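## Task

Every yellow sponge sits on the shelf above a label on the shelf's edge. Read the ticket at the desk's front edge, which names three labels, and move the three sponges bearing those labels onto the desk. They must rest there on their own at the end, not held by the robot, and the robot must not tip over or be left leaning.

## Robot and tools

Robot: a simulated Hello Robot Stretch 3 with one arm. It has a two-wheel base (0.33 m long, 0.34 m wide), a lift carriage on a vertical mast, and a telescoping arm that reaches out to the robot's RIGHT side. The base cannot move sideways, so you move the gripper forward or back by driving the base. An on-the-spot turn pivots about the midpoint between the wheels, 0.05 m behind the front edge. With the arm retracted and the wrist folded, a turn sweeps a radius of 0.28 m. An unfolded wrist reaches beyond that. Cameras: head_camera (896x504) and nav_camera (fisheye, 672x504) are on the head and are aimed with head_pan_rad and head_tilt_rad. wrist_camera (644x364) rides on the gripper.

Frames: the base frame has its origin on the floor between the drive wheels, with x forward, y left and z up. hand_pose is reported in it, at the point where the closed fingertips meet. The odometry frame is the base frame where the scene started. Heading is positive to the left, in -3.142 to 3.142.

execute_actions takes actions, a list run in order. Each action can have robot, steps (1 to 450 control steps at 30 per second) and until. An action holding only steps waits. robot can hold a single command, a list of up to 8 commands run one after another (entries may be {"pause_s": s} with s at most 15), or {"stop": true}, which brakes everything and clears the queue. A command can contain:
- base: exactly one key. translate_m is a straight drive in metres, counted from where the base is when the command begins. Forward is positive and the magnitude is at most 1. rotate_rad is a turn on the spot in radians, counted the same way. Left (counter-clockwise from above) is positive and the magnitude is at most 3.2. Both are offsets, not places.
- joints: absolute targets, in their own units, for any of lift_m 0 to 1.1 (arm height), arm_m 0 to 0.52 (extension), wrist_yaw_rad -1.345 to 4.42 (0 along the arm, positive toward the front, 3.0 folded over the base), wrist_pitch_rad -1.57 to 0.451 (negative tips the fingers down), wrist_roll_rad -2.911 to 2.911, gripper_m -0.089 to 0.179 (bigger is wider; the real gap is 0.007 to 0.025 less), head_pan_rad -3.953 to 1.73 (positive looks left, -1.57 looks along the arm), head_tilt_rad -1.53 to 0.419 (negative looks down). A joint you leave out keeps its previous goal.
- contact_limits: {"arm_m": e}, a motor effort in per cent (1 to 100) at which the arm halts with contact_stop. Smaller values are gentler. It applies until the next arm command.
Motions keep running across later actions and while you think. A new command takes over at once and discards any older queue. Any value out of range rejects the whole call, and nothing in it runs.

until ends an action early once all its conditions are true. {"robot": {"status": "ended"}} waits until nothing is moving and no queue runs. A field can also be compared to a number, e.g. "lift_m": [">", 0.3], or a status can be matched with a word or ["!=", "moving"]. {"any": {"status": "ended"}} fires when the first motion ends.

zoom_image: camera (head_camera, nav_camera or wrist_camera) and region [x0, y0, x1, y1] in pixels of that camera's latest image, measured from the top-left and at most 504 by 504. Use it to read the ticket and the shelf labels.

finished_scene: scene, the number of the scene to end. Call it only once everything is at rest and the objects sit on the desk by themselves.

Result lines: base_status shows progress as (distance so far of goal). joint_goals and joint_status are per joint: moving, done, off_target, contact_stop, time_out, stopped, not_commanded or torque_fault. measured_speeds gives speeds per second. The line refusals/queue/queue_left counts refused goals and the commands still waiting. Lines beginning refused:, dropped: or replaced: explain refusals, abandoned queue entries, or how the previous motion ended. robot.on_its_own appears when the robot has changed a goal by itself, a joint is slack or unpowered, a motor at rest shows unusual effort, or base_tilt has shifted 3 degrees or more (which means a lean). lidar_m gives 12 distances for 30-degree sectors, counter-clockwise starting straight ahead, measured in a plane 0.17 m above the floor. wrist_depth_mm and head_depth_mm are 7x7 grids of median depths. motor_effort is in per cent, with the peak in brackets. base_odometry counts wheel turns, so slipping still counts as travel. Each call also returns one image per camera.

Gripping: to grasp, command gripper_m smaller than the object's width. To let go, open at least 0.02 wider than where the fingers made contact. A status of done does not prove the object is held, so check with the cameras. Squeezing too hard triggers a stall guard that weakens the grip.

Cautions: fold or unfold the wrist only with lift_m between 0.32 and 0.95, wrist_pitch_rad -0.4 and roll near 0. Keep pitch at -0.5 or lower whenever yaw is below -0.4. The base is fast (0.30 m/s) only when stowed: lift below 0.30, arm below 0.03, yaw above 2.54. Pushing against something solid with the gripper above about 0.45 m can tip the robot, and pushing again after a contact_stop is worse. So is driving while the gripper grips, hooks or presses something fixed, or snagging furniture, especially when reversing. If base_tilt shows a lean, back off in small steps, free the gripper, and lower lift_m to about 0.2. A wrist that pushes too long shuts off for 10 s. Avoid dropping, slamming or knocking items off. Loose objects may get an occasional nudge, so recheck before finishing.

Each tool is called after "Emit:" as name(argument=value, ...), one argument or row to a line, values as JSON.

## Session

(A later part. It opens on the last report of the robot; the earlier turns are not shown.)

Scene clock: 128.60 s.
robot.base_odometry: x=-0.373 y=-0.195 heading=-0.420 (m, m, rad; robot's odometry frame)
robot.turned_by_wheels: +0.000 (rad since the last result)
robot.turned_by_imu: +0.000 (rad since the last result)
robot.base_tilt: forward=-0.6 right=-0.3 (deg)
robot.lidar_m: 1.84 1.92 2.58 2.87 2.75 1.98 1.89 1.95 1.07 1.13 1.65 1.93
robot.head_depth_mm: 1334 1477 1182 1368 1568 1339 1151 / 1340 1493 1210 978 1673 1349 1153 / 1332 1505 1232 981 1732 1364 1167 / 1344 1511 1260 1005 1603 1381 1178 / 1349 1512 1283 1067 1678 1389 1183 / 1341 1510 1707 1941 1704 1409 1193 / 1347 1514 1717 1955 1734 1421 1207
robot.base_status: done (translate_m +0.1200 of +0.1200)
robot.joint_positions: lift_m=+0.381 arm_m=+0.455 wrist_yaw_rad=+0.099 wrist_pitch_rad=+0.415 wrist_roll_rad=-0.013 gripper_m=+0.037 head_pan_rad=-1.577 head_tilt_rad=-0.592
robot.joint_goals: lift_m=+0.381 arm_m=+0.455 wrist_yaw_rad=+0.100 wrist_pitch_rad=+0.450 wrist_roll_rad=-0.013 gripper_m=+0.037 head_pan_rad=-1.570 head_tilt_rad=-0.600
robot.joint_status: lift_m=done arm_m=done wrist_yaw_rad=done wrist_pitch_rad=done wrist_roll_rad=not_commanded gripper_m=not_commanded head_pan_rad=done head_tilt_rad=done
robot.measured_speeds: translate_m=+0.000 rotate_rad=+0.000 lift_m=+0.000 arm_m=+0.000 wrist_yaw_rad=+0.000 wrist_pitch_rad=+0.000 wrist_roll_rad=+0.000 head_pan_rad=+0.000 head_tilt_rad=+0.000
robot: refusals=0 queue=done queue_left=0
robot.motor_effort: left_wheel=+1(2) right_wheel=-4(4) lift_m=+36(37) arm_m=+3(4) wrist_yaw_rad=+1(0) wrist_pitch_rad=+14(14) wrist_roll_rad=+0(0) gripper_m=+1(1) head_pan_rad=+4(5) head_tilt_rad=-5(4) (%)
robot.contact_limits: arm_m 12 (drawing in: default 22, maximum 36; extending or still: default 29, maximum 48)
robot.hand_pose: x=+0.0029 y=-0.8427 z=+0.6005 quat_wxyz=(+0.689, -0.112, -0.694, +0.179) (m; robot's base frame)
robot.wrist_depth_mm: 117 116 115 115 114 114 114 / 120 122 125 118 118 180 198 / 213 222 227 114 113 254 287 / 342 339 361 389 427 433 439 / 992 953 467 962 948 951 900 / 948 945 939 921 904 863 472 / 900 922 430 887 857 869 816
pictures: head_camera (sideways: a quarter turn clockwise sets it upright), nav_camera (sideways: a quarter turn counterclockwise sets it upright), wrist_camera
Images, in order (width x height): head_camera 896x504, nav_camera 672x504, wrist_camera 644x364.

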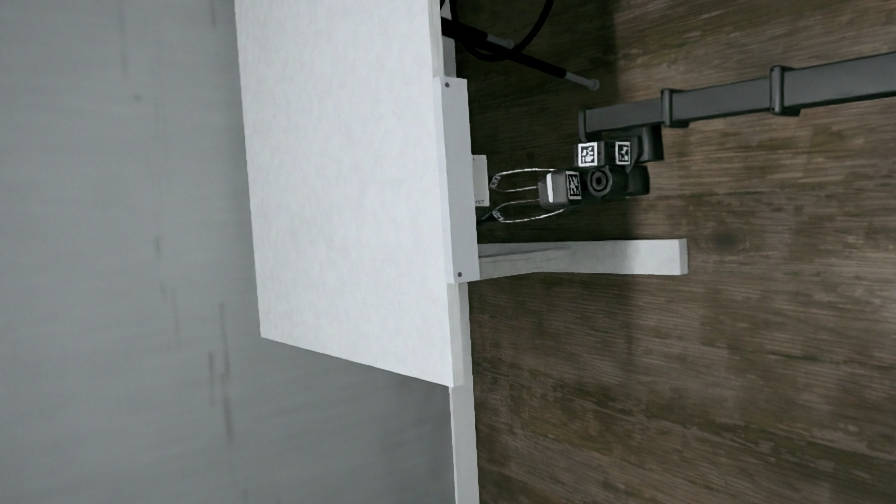

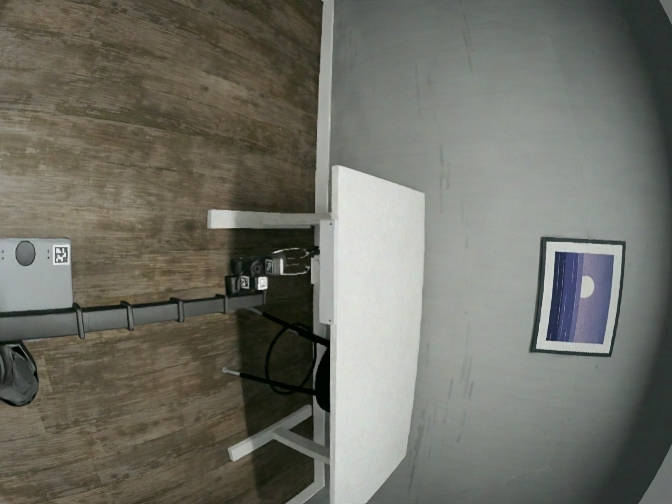

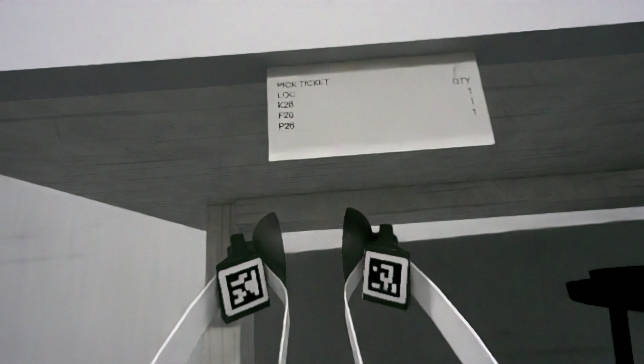

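Emit:
execute_actions(
  actions=[
    {"robot":{"joints":{"arm_m":0.485,"lift_m":0.392},"contact_limits":{"arm_m":12}},"steps":450,"until":{"robot":{"status":"ended"}}},
  ],
)

Emit:
zoom_image(
  camera="wrist_camera",
  region=[230, 50, 370, 150],
)

Scene clock: 140.30 s.
robot.base_odometry: x=-0.373 y=-0.195 heading=-0.420 (m, m, rad; robot's odometry frame)
robot.turned_by_wheels: +0.000 (rad since the last result)
robot.turned_by_imu: +0.000 (rad since the last result)
robot.base_tilt: forward=-0.5 right=-0.2 (deg)
robot.lidar_m: 1.84 1.92 2.58 2.88 2.75 1.98 1.89 1.95 1.08 1.13 1.66 1.93
robot.head_depth_mm: 1337 1468 1184 1363 1561 1345 1148 / 1330 1495 1210 977 1662 1358 1150 / 1342 1504 1229 977 1624 1367 1167 / 1335 1512 1257 1004 1596 1381 1176 / 1346 1507 1279 1067 1688 1389 1188 / 1352 1515 1721 1944 1705 1399 1195 / 1349 1510 1733 1962 1726 1423 1200
robot.base_status: done (translate_m +0.1200 of +0.1200)
robot.joint_positions: lift_m=+0.392 arm_m=+0.485 wrist_yaw_rad=+0.099 wrist_pitch_rad=+0.415 wrist_roll_rad=-0.013 gripper_m=+0.037 head_pan_rad=-1.577 head_tilt_rad=-0.592
robot.joint_goals: lift_m=+0.392 arm_m=+0.485 wrist_yaw_rad=+0.100 wrist_pitch_rad=+0.450 wrist_roll_rad=-0.013 gripper_m=+0.037 head_pan_rad=-1.570 head_tilt_rad=-0.600
robot.joint_status: lift_m=done arm_m=done wrist_yaw_rad=done wrist_pitch_rad=done wrist_roll_rad=not_commanded gripper_m=not_commanded head_pan_rad=done head_tilt_rad=done
robot.measured_speeds: translate_m=+0.000 rotate_rad=+0.000 lift_m=+0.000 arm_m=+0.000 wrist_yaw_rad=+0.000 wrist_pitch_rad=+0.000 wrist_roll_rad=+0.000 head_pan_rad=+0.000 head_tilt_rad=+0.000
robot: refusals=0 queue=done queue_left=0
robot.motor_effort: left_wheel=+2(2) right_wheel=-4(4) lift_m=+36(36) arm_m=+3(4) wrist_yaw_rad=+1(1) wrist_pitch_rad=+14(14) wrist_roll_rad=+0(0) gripper_m=+0(0) head_pan_rad=+5(5) head_tilt_rad=-4(5) (%)
robot.contact_limits: arm_m 12 (drawing in: default 22, maximum 36; extending or still: default 29, maximum 48)
robot.hand_pose: x=+0.0029 y=-0.8727 z=+0.6115 quat_wxyz=(+0.689, -0.112, -0.694, +0.179) (m; robot's base frame)
robot.wrist_depth_mm: 82 83 85 87 87 87 96 / 144 147 97 85 84 84 176 / 191 197 179 81 80 81 251 / 289 303 322 350 383 410 403 / 941 933 429 494 702 918 873 / 906 899 882 882 889 850 835 / 864 845 438 821 849 830 807
pictures: head_camera (sideways: a quarter turn clockwise sets it upright), nav_camera (sideways: a quarter turn counterclockwise sets it upright), wrist_camera
Images, in order (width x height): head_camera 896x504, nav_camera 672x504, wrist_camera 644x364.

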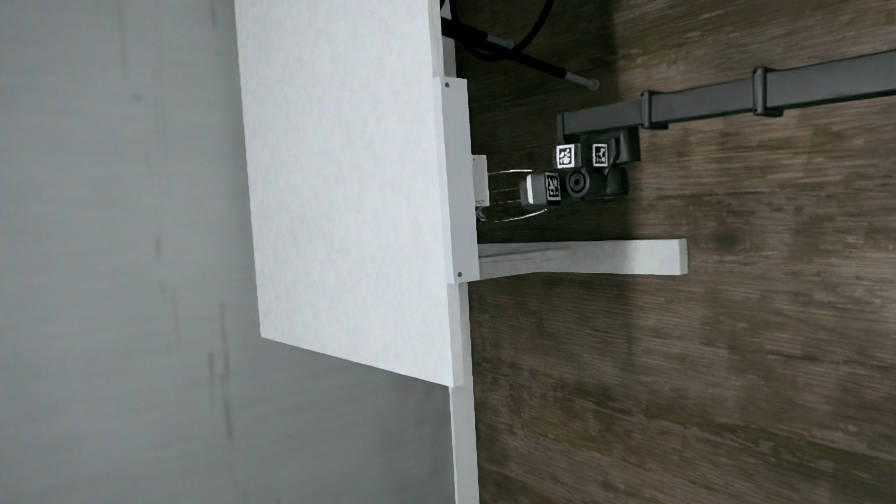

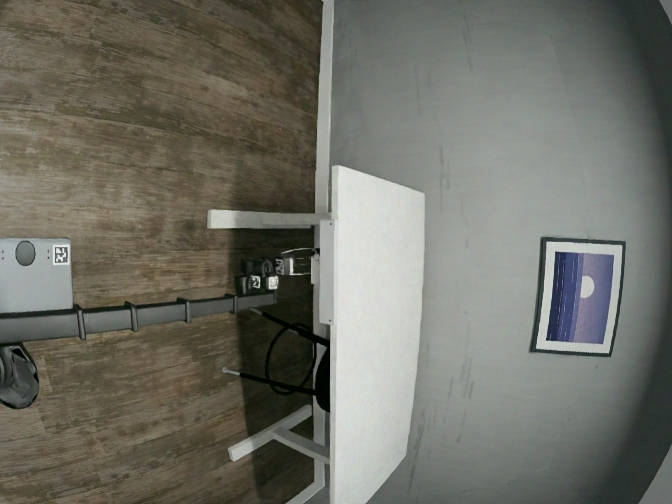

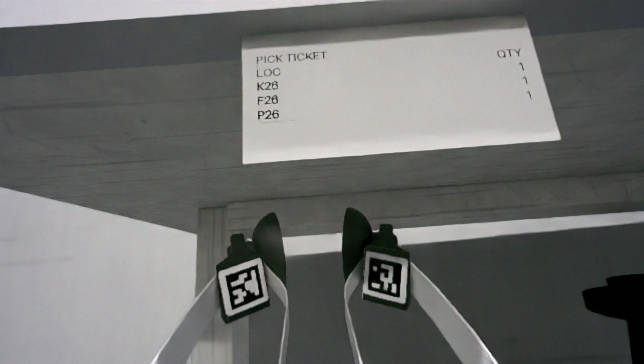

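Region (230, 50, 370, 150) of wrist_camera's 644x364 image, scaled by 3.600; it fills the top 360 rows of this view, and the rest is white.

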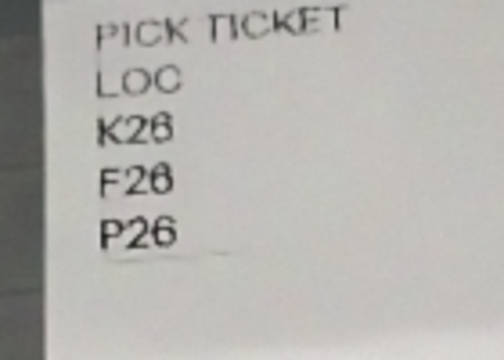

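Emit:
zoom_image(
  camera="wrist_camera",
  region=[250, 78, 300, 126],
)

Region (250, 78, 300, 126) of wrist_camera's 644x364 image, scaled by 10.080; it fills the top 484 rows of this view, and the rest is white.

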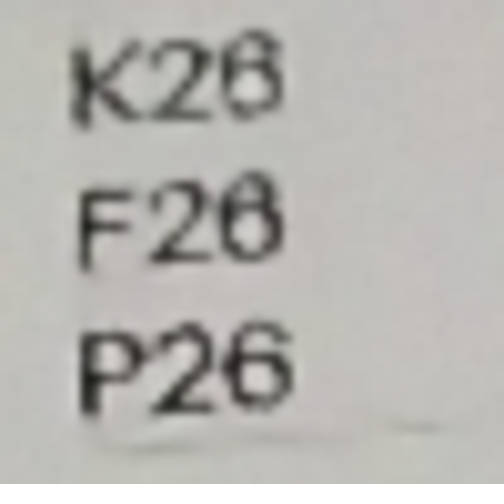

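Emit:
execute_actions(
  actions=[
    {"robot":{"joints":{"arm_m":0.503,"lift_m":0.402},"contact_limits":{"arm_m":12}},"steps":450,"until":{"robot":{"status":"ended"}}},
  ],
)

Emit:
zoom_image(
  camera="wrist_camera",
  region=[210, 50, 310, 140],
)

Scene clock: 151.17 s.
robot.base_odometry: x=-0.373 y=-0.195 heading=-0.420 (m, m, rad; robot's odometry frame)
robot.turned_by_wheels: +0.000 (rad since the last result)
robot.turned_by_imu: +0.000 (rad since the last result)
robot.base_tilt: forward=-0.6 right=-0.4 (deg)
robot.lidar_m: 1.85 1.93 2.58 2.87 2.75 1.97 1.89 1.95 1.08 1.13 1.65 1.92
robot.head_depth_mm: 1336 1470 1189 1362 1564 1333 1145 / 1334 1496 1210 974 1673 1354 1160 / 1343 1515 1236 979 1552 1360 1162 / 1341 1503 1260 1005 1599 1383 1176 / 1338 1512 1284 1065 1683 1391 1188 / 1339 1501 1714 1940 1703 1407 1193 / 1347 1515 1719 1975 1717 1415 1207
robot.base_status: done (translate_m +0.1200 of +0.1200)
robot.joint_positions: lift_m=+0.402 arm_m=+0.503 wrist_yaw_rad=+0.099 wrist_pitch_rad=+0.415 wrist_roll_rad=-0.013 gripper_m=+0.037 head_pan_rad=-1.577 head_tilt_rad=-0.592
robot.joint_goals: lift_m=+0.402 arm_m=+0.503 wrist_yaw_rad=+0.100 wrist_pitch_rad=+0.450 wrist_roll_rad=-0.013 gripper_m=+0.037 head_pan_rad=-1.570 head_tilt_rad=-0.600
robot.joint_status: lift_m=done arm_m=done wrist_yaw_rad=done wrist_pitch_rad=done wrist_roll_rad=not_commanded gripper_m=not_commanded head_pan_rad=done head_tilt_rad=done
robot.measured_speeds: translate_m=+0.000 rotate_rad=+0.000 lift_m=+0.000 arm_m=+0.000 wrist_yaw_rad=+0.000 wrist_pitch_rad=+0.000 wrist_roll_rad=+0.000 head_pan_rad=+0.000 head_tilt_rad=+0.000
robot: refusals=0 queue=done queue_left=0
robot.motor_effort: left_wheel=+2(2) right_wheel=-4(4) lift_m=+36(37) arm_m=+3(2) wrist_yaw_rad=+0(0) wrist_pitch_rad=+14(14) wrist_roll_rad=+0(0) gripper_m=+0(1) head_pan_rad=+5(4) head_tilt_rad=-4(5) (%)
robot.contact_limits: arm_m 12 (drawing in: default 22, maximum 36; extending or still: default 29, maximum 48)
robot.hand_pose: x=+0.0029 y=-0.8907 z=+0.6215 quat_wxyz=(+0.689, -0.112, -0.694, +0.179) (m; robot's base frame)
robot.wrist_depth_mm: - 70 68 68 67 67 74 / 130 130 65 64 64 63 64 / 172 175 62 61 61 61 60 / 255 269 252 309 335 372 382 / 928 923 410 396 653 854 866 / 903 891 399 883 855 837 835 / 879 852 435 830 838 808 788
pictures: head_camera (sideways: a quarter turn clockwise sets it upright), nav_camera (sideways: a quarter turn counterclockwise sets it upright), wrist_camera
Images, in order (width x height): head_camera 896x504, nav_camera 672x504, wrist_camera 644x364.

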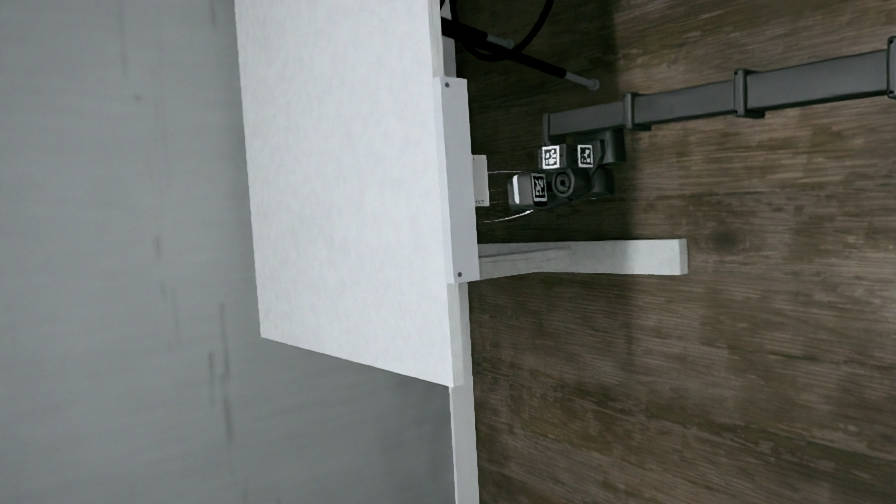

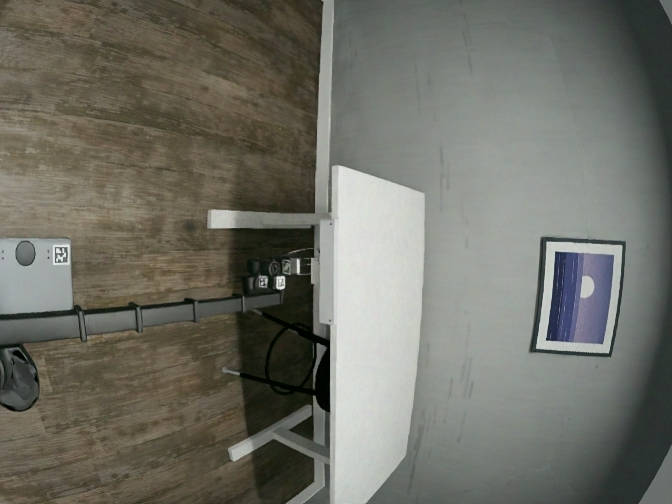

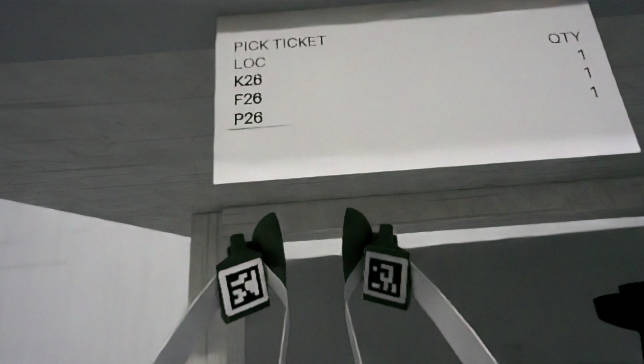

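Region (210, 50, 310, 140) of wrist_camera's 644x364 image, scaled by 5.040; it fills the top 454 rows of this view, and the rest is white.

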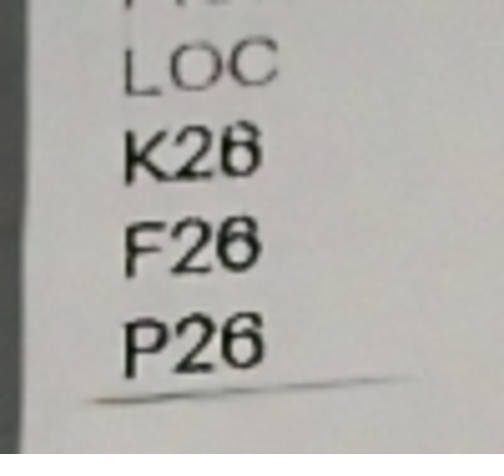

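Emit:
execute_actions(
  actions=[
    {"robot":[{"joints":{"arm_m":0.40,"lift_m":0.37,"head_pan_rad":1.57,"head_tilt_rad":-0.15}},{"joints":{"arm_m":0.0,"lift_m":0.40,"wrist_pitch_rad":-0.4,"wrist_roll_rad":0.0}},{"joints":{"wrist_yaw_rad":3.0}}],"steps":450,"until":{"robot":{"status":"ended"}}},
  ],
)

Emit:
zoom_image(
  camera="head_camera",
  region=[300, 0, 804, 504],
)

Scene clock: 185.67 s.
robot.base_odometry: x=-0.373 y=-0.195 heading=-0.420 (m, m, rad; robot's odometry frame)
robot.turned_by_wheels: +0.000 (rad since the last result)
robot.turned_by_imu: +0.000 (rad since the last result)
robot.base_tilt: forward=-0.6 right=-0.2 (deg)
robot.lidar_m: 1.84 1.93 2.58 2.88 2.74 1.98 1.89 1.95 1.07 1.13 1.66 1.93
robot.head_depth_mm: 2746 2823 2966 3040 2910 2019 1539 / 2762 2840 2964 3097 2951 2039 1558 / 2784 2900 3032 3154 2964 2048 1568 / 2809 2899 3024 3214 3049 2082 1578 / 2812 2951 3055 3207 3079 2102 1594 / 2833 2923 3109 3107 3042 2127 1607 / 2837 2952 3071 3154 3098 2156 1615
robot.base_status: done (translate_m +0.1200 of +0.1200)
robot.joint_positions: lift_m=+0.400 arm_m=+0.000 wrist_yaw_rad=+2.997 wrist_pitch_rad=-0.415 wrist_roll_rad=-0.003 gripper_m=+0.037 head_pan_rad=+1.563 head_tilt_rad=-0.161
robot.joint_goals: lift_m=+0.400 arm_m=+0.000 wrist_yaw_rad=+3.000 wrist_pitch_rad=-0.400 wrist_roll_rad=+0.000 gripper_m=+0.037 head_pan_rad=+1.570 head_tilt_rad=-0.150
robot.joint_status: lift_m=done arm_m=done wrist_yaw_rad=done wrist_pitch_rad=done wrist_roll_rad=done gripper_m=not_commanded head_pan_rad=done head_tilt_rad=done
robot.measured_speeds: translate_m=+0.000 rotate_rad=+0.000 lift_m=+0.000 arm_m=+0.000 wrist_yaw_rad=+0.000 wrist_pitch_rad=+0.000 wrist_roll_rad=+0.000 head_pan_rad=+0.000 head_tilt_rad=+0.000
robot: refusals=0 queue=done queue_left=0
robot.motor_effort: left_wheel=+3(2) right_wheel=-4(4) lift_m=+36(37) arm_m=-3(3) wrist_yaw_rad=+3(5) wrist_pitch_rad=+9(14) wrist_roll_rad=+1(1) gripper_m=-1(0) head_pan_rad=+5(50) head_tilt_rad=+7(43) (%)
robot.hand_pose: x=+0.0110 y=+0.0772 z=+0.4129 quat_wxyz=(+0.195, +0.699, +0.096, +0.681) (m; robot's base frame)
robot.wrist_depth_mm: - - - - - - - / - - - - - - - / - - - - - - - / - - - - 993 985 929 / 847 847 885 807 822 781 764 / 685 681 - 664 661 644 623 / 600 581 563 571 564 554 554
pictures: head_camera (sideways: a quarter turn clockwise sets it upright), nav_camera (sideways: a quarter turn counterclockwise sets it upright), wrist_camera
Images, in order (width x height): head_camera 896x504, nav_camera 672x504, wrist_camera 644x364.

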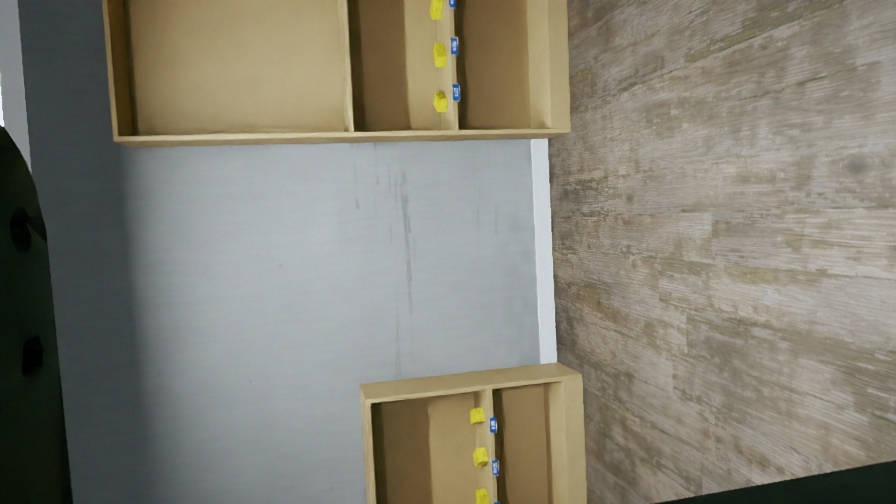

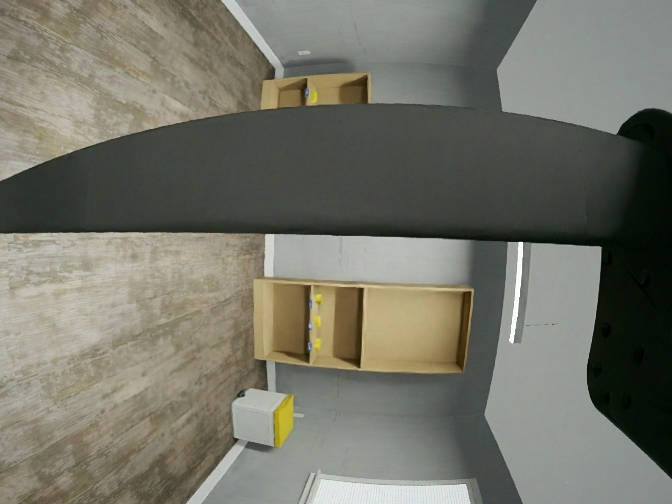

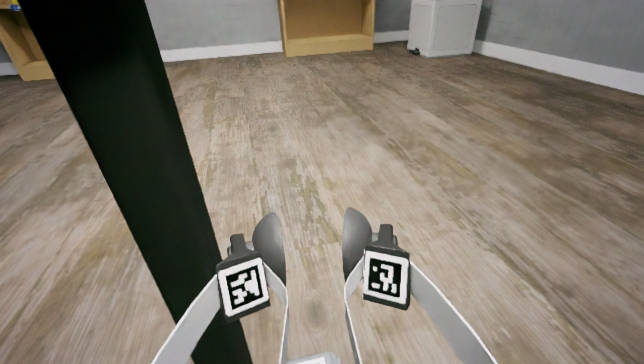

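Region (300, 0, 804, 504) of head_camera's 896x504 image, scaled by 1.000.

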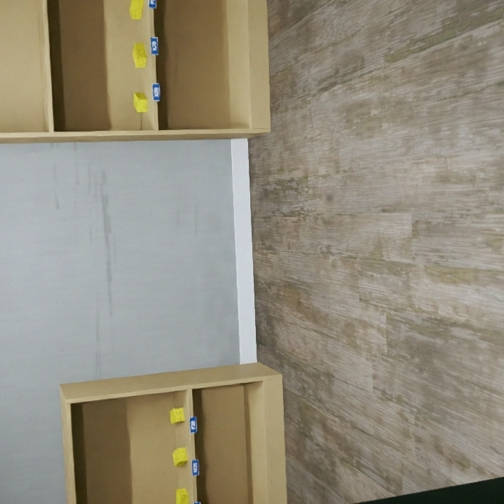

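Emit:
zoom_image(
  camera="head_camera",
  region=[420, 0, 480, 110],
)

Region (420, 0, 480, 110) of head_camera's 896x504 image, scaled by 4.582, with more detail than that image has; it fills the left 275 columns of this view, and the rest is white.

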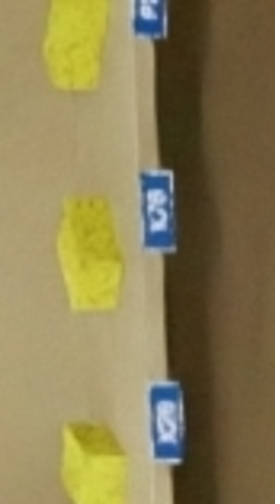

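Emit:
execute_actions(
  actions=[
    {"robot":[{"joints":{"lift_m":0.25}},{"base":{"rotate_rad":1.5},"joints":{"head_pan_rad":0.0,"head_tilt_rad":-0.3}},{"base":{"translate_m":1.0}},{"base":{"translate_m":0.5}}],"steps":450,"until":{"robot":{"status":"ended"}}},
    {"steps":450,"until":{"robot":{"status":"ended"}}},
  ],
)

Scene clock: 226.80 s.
robot.base_odometry: x=+0.334 y=+1.128 heading=+1.080 (m, m, rad; robot's odometry frame)
robot.turned_by_wheels: +1.500 (rad since the last result)
robot.turned_by_imu: +1.524 (rad since the last result)
robot.base_tilt: forward=-0.7 right=-0.3 (deg)
robot.lidar_m: 1.38 1.64 2.08 2.04 2.07 2.66 2.62 2.68 1.83 1.71 1.45 1.65
robot.head_depth_mm: 1365 1460 1534 1650 1821 1655 1366 / 1367 1463 1550 1681 1837 1667 1375 / 1370 1460 1585 1716 1849 1737 1384 / 1394 1489 1603 1727 1882 1762 1394 / 1391 1490 1591 1723 1863 1773 1402 / 1385 1481 1587 1704 1875 1807 1419 / 1379 1483 1583 1713 1861 1826 1428
robot.base_status: done (translate_m +0.5000 of +0.5000)
robot.joint_positions: lift_m=+0.250 arm_m=+0.000 wrist_yaw_rad=+2.999 wrist_pitch_rad=-0.416 wrist_roll_rad=-0.003 gripper_m=+0.037 head_pan_rad=+0.007 head_tilt_rad=-0.297
robot.joint_goals: lift_m=+0.250 arm_m=+0.000 wrist_yaw_rad=+3.000 wrist_pitch_rad=-0.400 wrist_roll_rad=+0.000 gripper_m=+0.037 head_pan_rad=+0.000 head_tilt_rad=-0.300
robot.joint_status: lift_m=done arm_m=done wrist_yaw_rad=done wrist_pitch_rad=done wrist_roll_rad=done gripper_m=not_commanded head_pan_rad=done head_tilt_rad=done
robot.measured_speeds: translate_m=+0.000 rotate_rad=+0.000 lift_m=+0.000 arm_m=+0.000 wrist_yaw_rad=+0.000 wrist_pitch_rad=+0.000 wrist_roll_rad=+0.000 head_pan_rad=+0.000 head_tilt_rad=+0.000
robot: refusals=0 queue=done queue_left=0
robot.motor_effort: left_wheel=-2(7) right_wheel=+2(15) lift_m=+16(36) arm_m=-4(3) wrist_yaw_rad=+1(2) wrist_pitch_rad=+9(9) wrist_roll_rad=+1(1) gripper_m=+0(1) head_pan_rad=-5(49) head_tilt_rad=-1(20) (%)
robot.hand_pose: x=+0.0108 y=+0.0771 z=+0.2636 quat_wxyz=(+0.195, +0.699, +0.097, +0.681) (m; robot's base frame)
robot.wrist_depth_mm: - - - - - - - / - - - - - - - / - - - - 973 964 903 / 792 - 744 751 715 705 688 / 619 597 619 577 580 560 544 / 506 505 - - 473 460 456 / 437 - - - 402 393 393
pictures: head_camera (sideways: a quarter turn clockwise sets it upright), nav_camera (sideways: a quarter turn counterclockwise sets it upright), wrist_camera
Images, in order (width x height): head_camera 896x504, nav_camera 672x504, wrist_camera 644x364.

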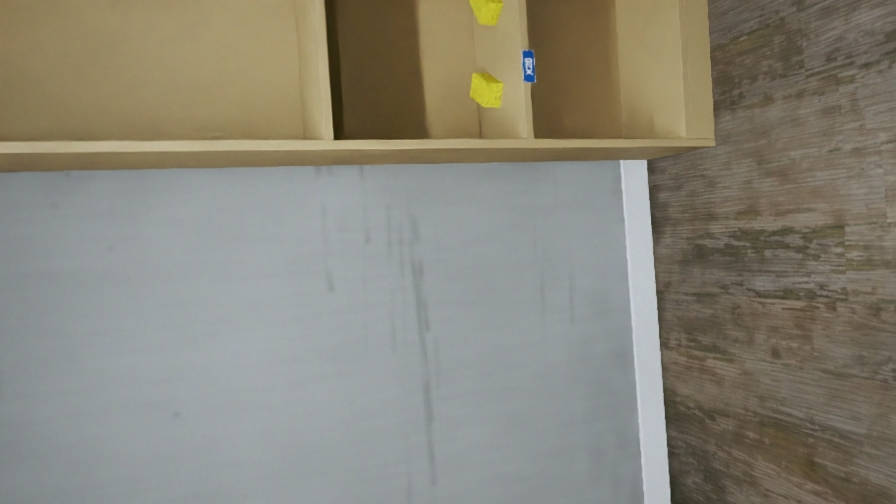

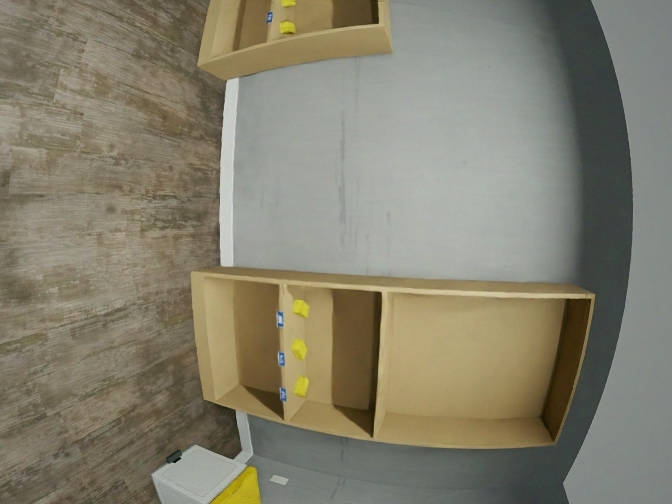

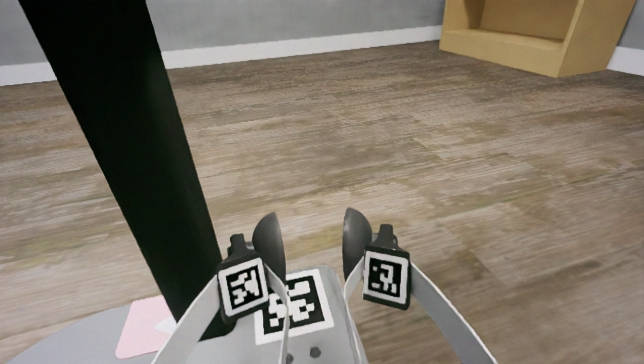

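Emit:
execute_actions(
  actions=[
    {"robot":{"joints":{"head_pan_rad":-0.5,"head_tilt_rad":-0.4}},"steps":450,"until":{"robot":{"status":"ended"}}},
  ],
)

Emit:
zoom_image(
  camera="head_camera",
  region=[380, 100, 560, 400],
)

Scene clock: 235.93 s.
robot.base_odometry: x=+0.334 y=+1.128 heading=+1.080 (m, m, rad; robot's odometry frame)
robot.turned_by_wheels: +0.000 (rad since the last result)
robot.turned_by_imu: +0.000 (rad since the last result)
robot.base_tilt: forward=-0.6 right=-0.4 (deg)
robot.lidar_m: 1.38 1.63 2.08 2.04 2.07 2.65 2.61 2.68 1.84 1.71 1.46 1.65
robot.head_depth_mm: 1854 1995 2153 2188 1835 1546 1273 / 1827 1989 2175 2408 2006 1559 1278 / 1461 1594 1779 1941 1953 1579 1289 / 1545 1673 1815 1967 1904 1596 1305 / 1471 1572 1716 1796 1931 1616 1315 / 1402 1503 1607 1656 1860 1636 1329 / 1335 1427 1483 1638 1813 1650 1330
robot.base_status: done (translate_m +0.5000 of +0.5000)
robot.joint_positions: lift_m=+0.250 arm_m=+0.000 wrist_yaw_rad=+2.999 wrist_pitch_rad=-0.416 wrist_roll_rad=-0.003 gripper_m=+0.037 head_pan_rad=-0.493 head_tilt_rad=-0.394
robot.joint_goals: lift_m=+0.250 arm_m=+0.000 wrist_yaw_rad=+3.000 wrist_pitch_rad=-0.400 wrist_roll_rad=+0.000 gripper_m=+0.037 head_pan_rad=-0.500 head_tilt_rad=-0.400
robot.joint_status: lift_m=done arm_m=done wrist_yaw_rad=done wrist_pitch_rad=done wrist_roll_rad=done gripper_m=not_commanded head_pan_rad=done head_tilt_rad=done
robot.measured_speeds: translate_m=+0.000 rotate_rad=+0.000 lift_m=+0.000 arm_m=+0.000 wrist_yaw_rad=+0.000 wrist_pitch_rad=+0.000 wrist_roll_rad=+0.000 head_pan_rad=+0.000 head_tilt_rad=+0.000
robot: refusals=0 queue=done queue_left=0
robot.motor_effort: left_wheel=-2(2) right_wheel=+2(2) lift_m=+15(15) arm_m=-3(3) wrist_yaw_rad=+1(1) wrist_pitch_rad=+9(9) wrist_roll_rad=+1(1) gripper_m=+0(0) head_pan_rad=-4(43) head_tilt_rad=-3(15) (%)
robot.hand_pose: x=+0.0108 y=+0.0771 z=+0.2636 quat_wxyz=(+0.195, +0.699, +0.097, +0.681) (m; robot's base frame)
robot.wrist_depth_mm: - - - - - - - / - - - - - - - / - - - 996 980 939 924 / 785 - 752 739 707 694 676 / 605 601 616 588 579 566 553 / 500 492 - - 469 459 461 / 444 - - - 404 399 395
pictures: head_camera (sideways: a quarter turn clockwise sets it upright), nav_camera (sideways: a quarter turn counterclockwise sets it upright), wrist_camera
Images, in order (width x height): head_camera 896x504, nav_camera 672x504, wrist_camera 644x364.

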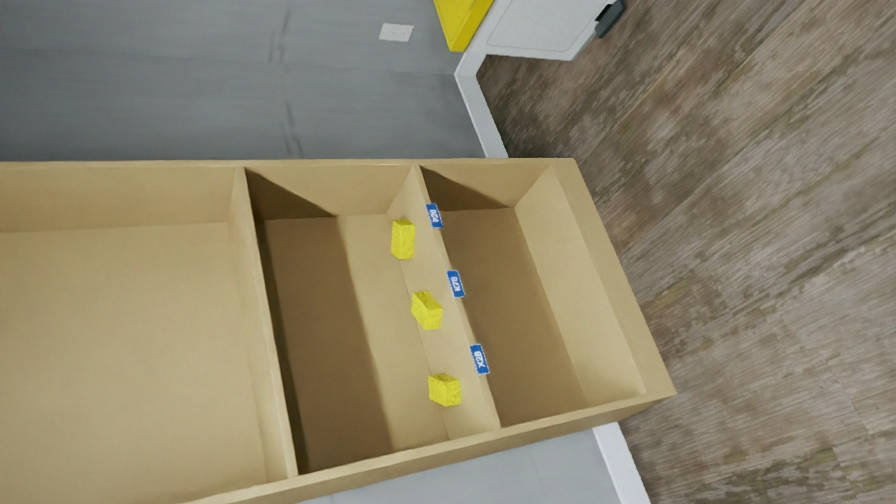

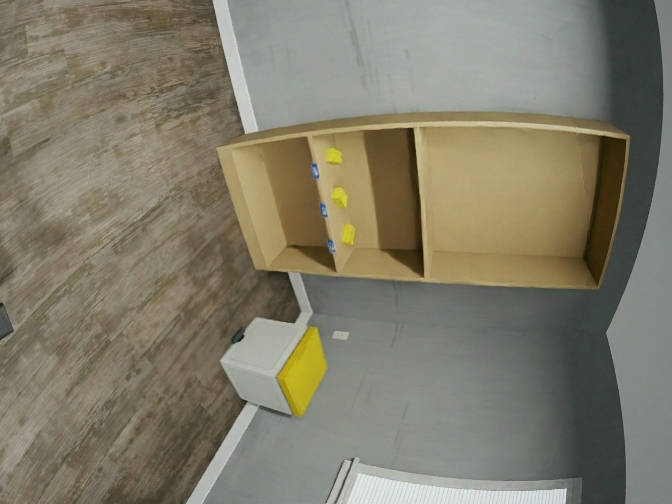

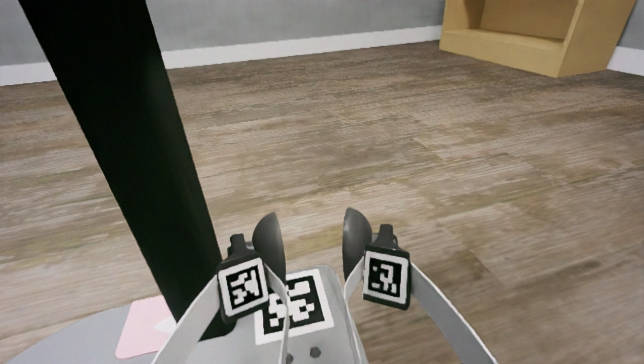

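Region (380, 100, 560, 400) of head_camera's 896x504 image, scaled by 1.680, with more detail than that image has; it fills the left 302 columns of this view, and the rest is white.

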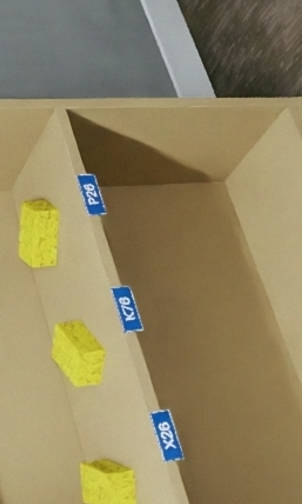

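Emit:
zoom_image(
  camera="head_camera",
  region=[415, 195, 475, 305],
)

Emit:
zoom_image(
  camera="head_camera",
  region=[440, 265, 500, 385],
)

Region (415, 195, 475, 305) of head_camera's 896x504 image, scaled by 4.582, with more detail than that image has; it fills the left 275 columns of this view, and the rest is white.

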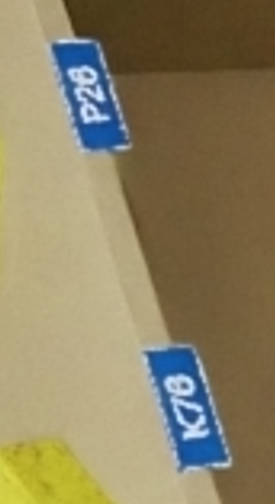

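Region (440, 265, 500, 385) of head_camera's 896x504 image, scaled by 4.200, with more detail than that image has.

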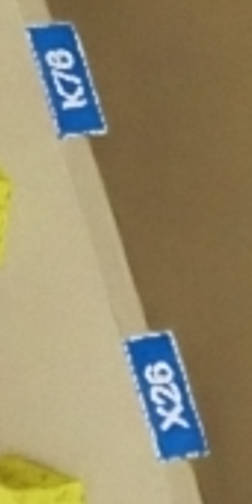

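Emit:
execute_actions(
  actions=[
    {"robot":{"joints":{"head_pan_rad":0.75,"head_tilt_rad":-0.45}},"steps":450,"until":{"robot":{"status":"ended"}}},
  ],
)

Scene clock: 243.60 s.
robot.base_odometry: x=+0.334 y=+1.128 heading=+1.080 (m, m, rad; robot's odometry frame)
robot.turned_by_wheels: +0.000 (rad since the last result)
robot.turned_by_imu: +0.000 (rad since the last result)
robot.base_tilt: forward=-0.6 right=-0.3 (deg)
robot.lidar_m: 1.38 1.64 2.08 2.04 2.08 2.66 2.62 2.67 1.83 1.71 1.45 1.65
robot.head_depth_mm: 1434 1550 1704 1853 1858 1486 1234 / 1528 1661 1829 2037 1887 1498 1239 / 1653 1709 1771 1920 1906 1513 1250 / 1798 1947 2092 2304 1916 1539 1262 / 1966 2123 2245 2428 1956 1544 1270 / 2121 2255 2401 2558 2000 1557 1286 / 1988 2100 2214 2360 2004 1586 1299
robot.base_status: done (translate_m +0.5000 of +0.5000)
robot.joint_positions: lift_m=+0.250 arm_m=+0.000 wrist_yaw_rad=+2.999 wrist_pitch_rad=-0.416 wrist_roll_rad=-0.003 gripper_m=+0.037 head_pan_rad=+0.743 head_tilt_rad=-0.444
robot.joint_goals: lift_m=+0.250 arm_m=+0.000 wrist_yaw_rad=+3.000 wrist_pitch_rad=-0.400 wrist_roll_rad=+0.000 gripper_m=+0.037 head_pan_rad=+0.750 head_tilt_rad=-0.450
robot.joint_status: lift_m=done arm_m=done wrist_yaw_rad=done wrist_pitch_rad=done wrist_roll_rad=done gripper_m=not_commanded head_pan_rad=done head_tilt_rad=done
robot.measured_speeds: translate_m=+0.000 rotate_rad=+0.000 lift_m=+0.000 arm_m=+0.000 wrist_yaw_rad=+0.000 wrist_pitch_rad=+0.000 wrist_roll_rad=+0.000 head_pan_rad=+0.000 head_tilt_rad=+0.000
robot: refusals=0 queue=done queue_left=0
robot.motor_effort: left_wheel=-2(2) right_wheel=+2(2) lift_m=+15(15) arm_m=-4(4) wrist_yaw_rad=+2(2) wrist_pitch_rad=+9(9) wrist_roll_rad=+1(1) gripper_m=+1(1) head_pan_rad=+5(50) head_tilt_rad=-3(12) (%)
robot.hand_pose: x=+0.0108 y=+0.0771 z=+0.2636 quat_wxyz=(+0.195, +0.699, +0.097, +0.681) (m; robot's base frame)
robot.wrist_depth_mm: - - - - - - - / - - - - - - - / - - - 972 947 956 882 / 795 - 748 728 721 689 675 / 615 600 621 582 570 557 551 / 498 497 - - 478 457 459 / 446 - - - 398 394 394
pictures: head_camera (sideways: a quarter turn clockwise sets it upright), nav_camera (sideways: a quarter turn counterclockwise sets it upright), wrist_camera
Images, in order (width x height): head_camera 896x504, nav_camera 672x504, wrist_camera 644x364.

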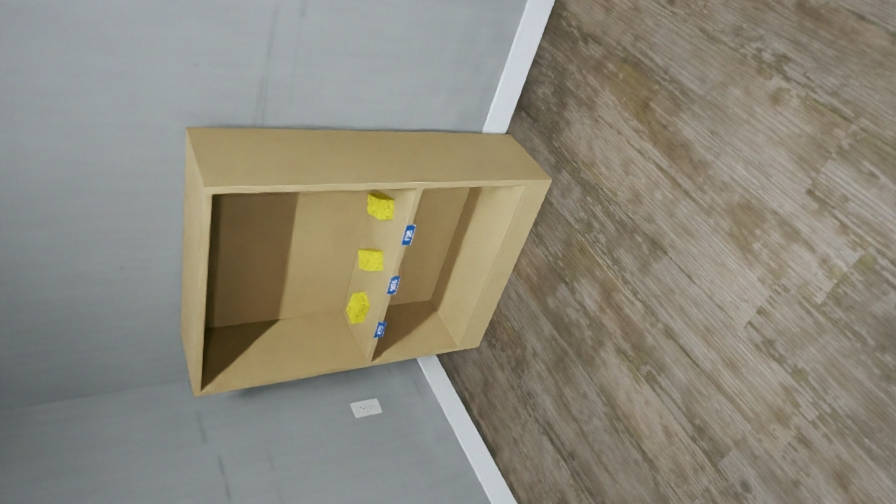

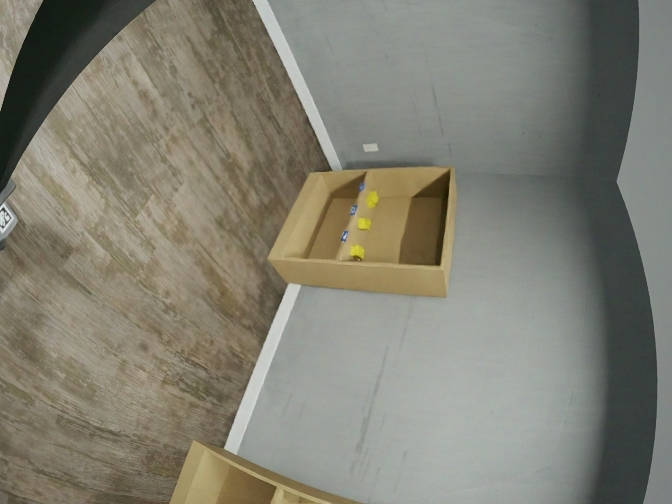

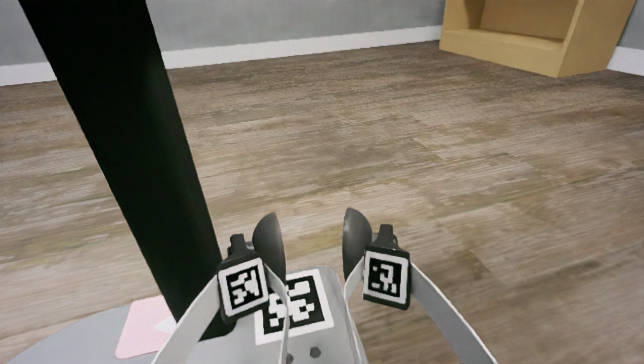

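Emit:
zoom_image(
  camera="head_camera",
  region=[360, 210, 430, 350],
)

Region (360, 210, 430, 350) of head_camera's 896x504 image, scaled by 3.600, with more detail than that image has.

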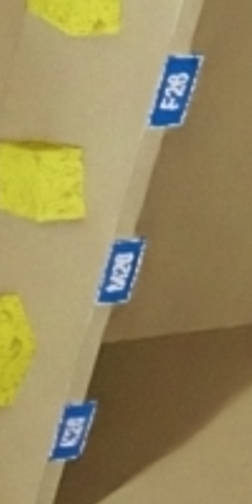

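Emit:
execute_actions(
  actions=[
    {"robot":[{"base":{"rotate_rad":-0.839},"joints":{"head_pan_rad":-1.57,"head_tilt_rad":-0.75}},{"base":{"translate_m":1.0}},{"base":{"rotate_rad":2.481}},{"joints":{"lift_m":0.42},"base":{"translate_m":-0.10}},{"joints":{"wrist_yaw_rad":0.0,"gripper_m":0.14}},{"joints":{"wrist_pitch_rad":-0.18,"lift_m":0.56}}],"steps":450,"until":{"robot":{"status":"ended"}}},
    {"steps":450,"until":{"robot":{"status":"ended"}}},
  ],
)

Scene clock: 349.03 s.
robot.base_odometry: x=+1.397 y=+1.326 heading=+2.722 (m, m, rad; robot's odometry frame)
robot.turned_by_wheels: +1.642 (rad since the last result)
robot.turned_by_imu: +1.663 (rad since the last result)
robot.base_tilt: forward=-0.6 right=-0.2 (deg)
robot.lidar_m: 2.71 3.01 3.37 3.32 1.19 0.85 0.59 0.38 0.50 0.75 1.00 1.46
robot.head_depth_mm: 895 1032 1218 1485 1440 1237 1131 / 683 887 1152 1438 1449 1257 - / 722 977 1114 1338 1381 1310 1107 / 746 983 1099 1411 1400 1275 1121 / 771 985 1132 1423 1412 1287 1132 / 795 989 1143 1425 1440 1302 1137 / 814 992 1143 1377 1438 1316 1144
robot.base_status: done (translate_m -0.1000 of -0.1000)
robot.joint_positions: lift_m=+0.560 arm_m=+0.000 wrist_yaw_rad=+0.002 wrist_pitch_rad=-0.203 wrist_roll_rad=-0.003 gripper_m=+0.140 head_pan_rad=-1.563 head_tilt_rad=-0.741
robot.joint_goals: lift_m=+0.560 arm_m=+0.000 wrist_yaw_rad=+0.000 wrist_pitch_rad=-0.180 wrist_roll_rad=+0.000 gripper_m=+0.140 head_pan_rad=-1.570 head_tilt_rad=-0.750
robot.joint_status: lift_m=done arm_m=done wrist_yaw_rad=done wrist_pitch_rad=done wrist_roll_rad=done gripper_m=done head_pan_rad=done head_tilt_rad=done
robot.measured_speeds: translate_m=+0.000 rotate_rad=+0.000 lift_m=+0.000 arm_m=+0.000 wrist_yaw_rad=+0.000 wrist_pitch_rad=+0.000 wrist_roll_rad=+0.000 head_pan_rad=+0.000 head_tilt_rad=+0.000
robot: refusals=0 queue=done queue_left=0
robot.motor_effort: left_wheel=-2(9) right_wheel=+2(14) lift_m=+36(36) arm_m=-4(4) wrist_yaw_rad=-2(5) wrist_pitch_rad=+14(14) wrist_roll_rad=+1(1) gripper_m=+1(81) head_pan_rad=-4(51) head_tilt_rad=-5(34) (%)
robot.hand_pose: x=-0.0209 y=-0.3914 z=+0.6229 quat_wxyz=(+0.705, +0.073, -0.702, -0.071) (m; robot's base frame)
robot.wrist_depth_mm: 652 675 704 686 782 787 811 / 693 702 732 729 822 862 804 / 722 707 671 626 849 919 833 / 593 568 797 804 928 956 841 / 799 834 860 835 963 987 839 / 860 - 893 927 - - 406 / 794 779 798 763 873 884 371
pictures: head_camera (sideways: a quarter turn clockwise sets it upright), nav_camera (sideways: a quarter turn counterclockwise sets it upright), wrist_camera
Images, in order (width x height): head_camera 896x504, nav_camera 672x504, wrist_camera 644x364.

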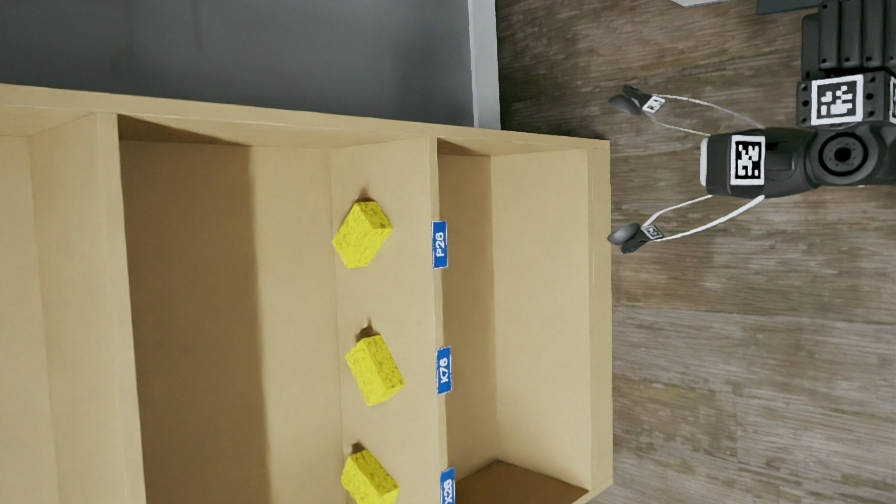

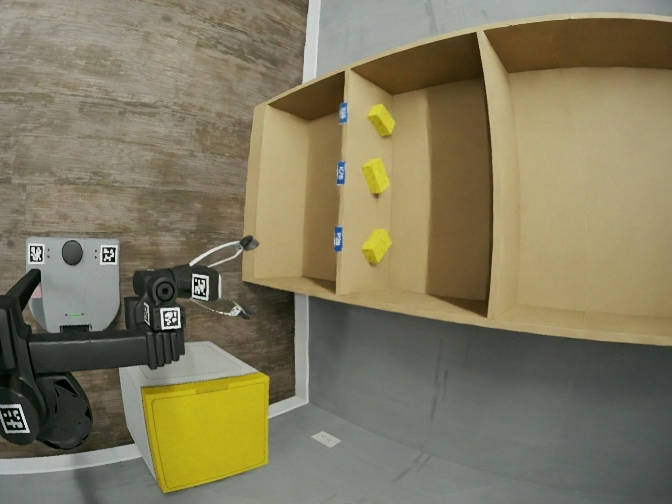

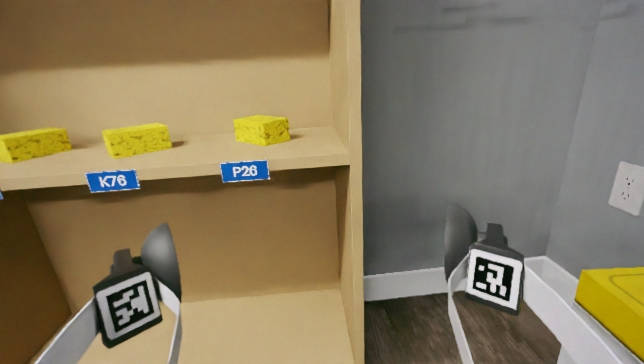

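Emit:
zoom_image(
  camera="head_camera",
  region=[310, 170, 460, 290],
)

Emit:
zoom_image(
  camera="wrist_camera",
  region=[200, 100, 320, 190],
)

Region (310, 170, 460, 290) of head_camera's 896x504 image, scaled by 3.360, with more detail than that image has; it fills the top 403 rows of this view, and the rest is white.

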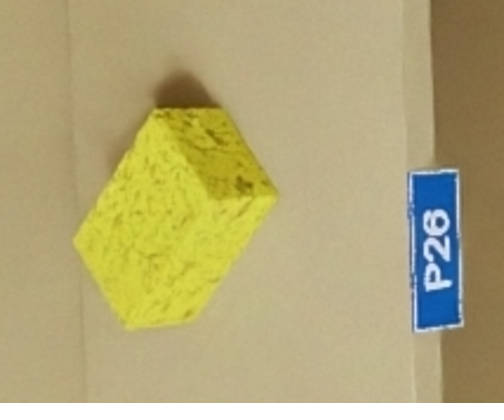

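Region (200, 100, 320, 190) of wrist_camera's 644x364 image, scaled by 4.200; it fills the top 378 rows of this view, and the rest is white.

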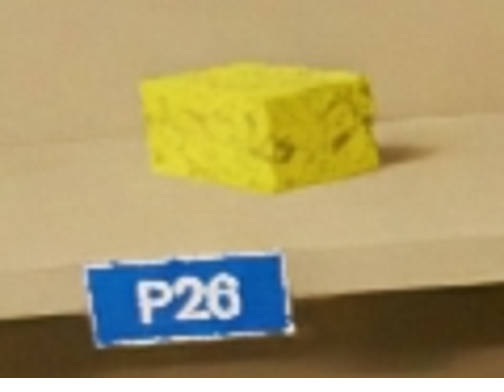

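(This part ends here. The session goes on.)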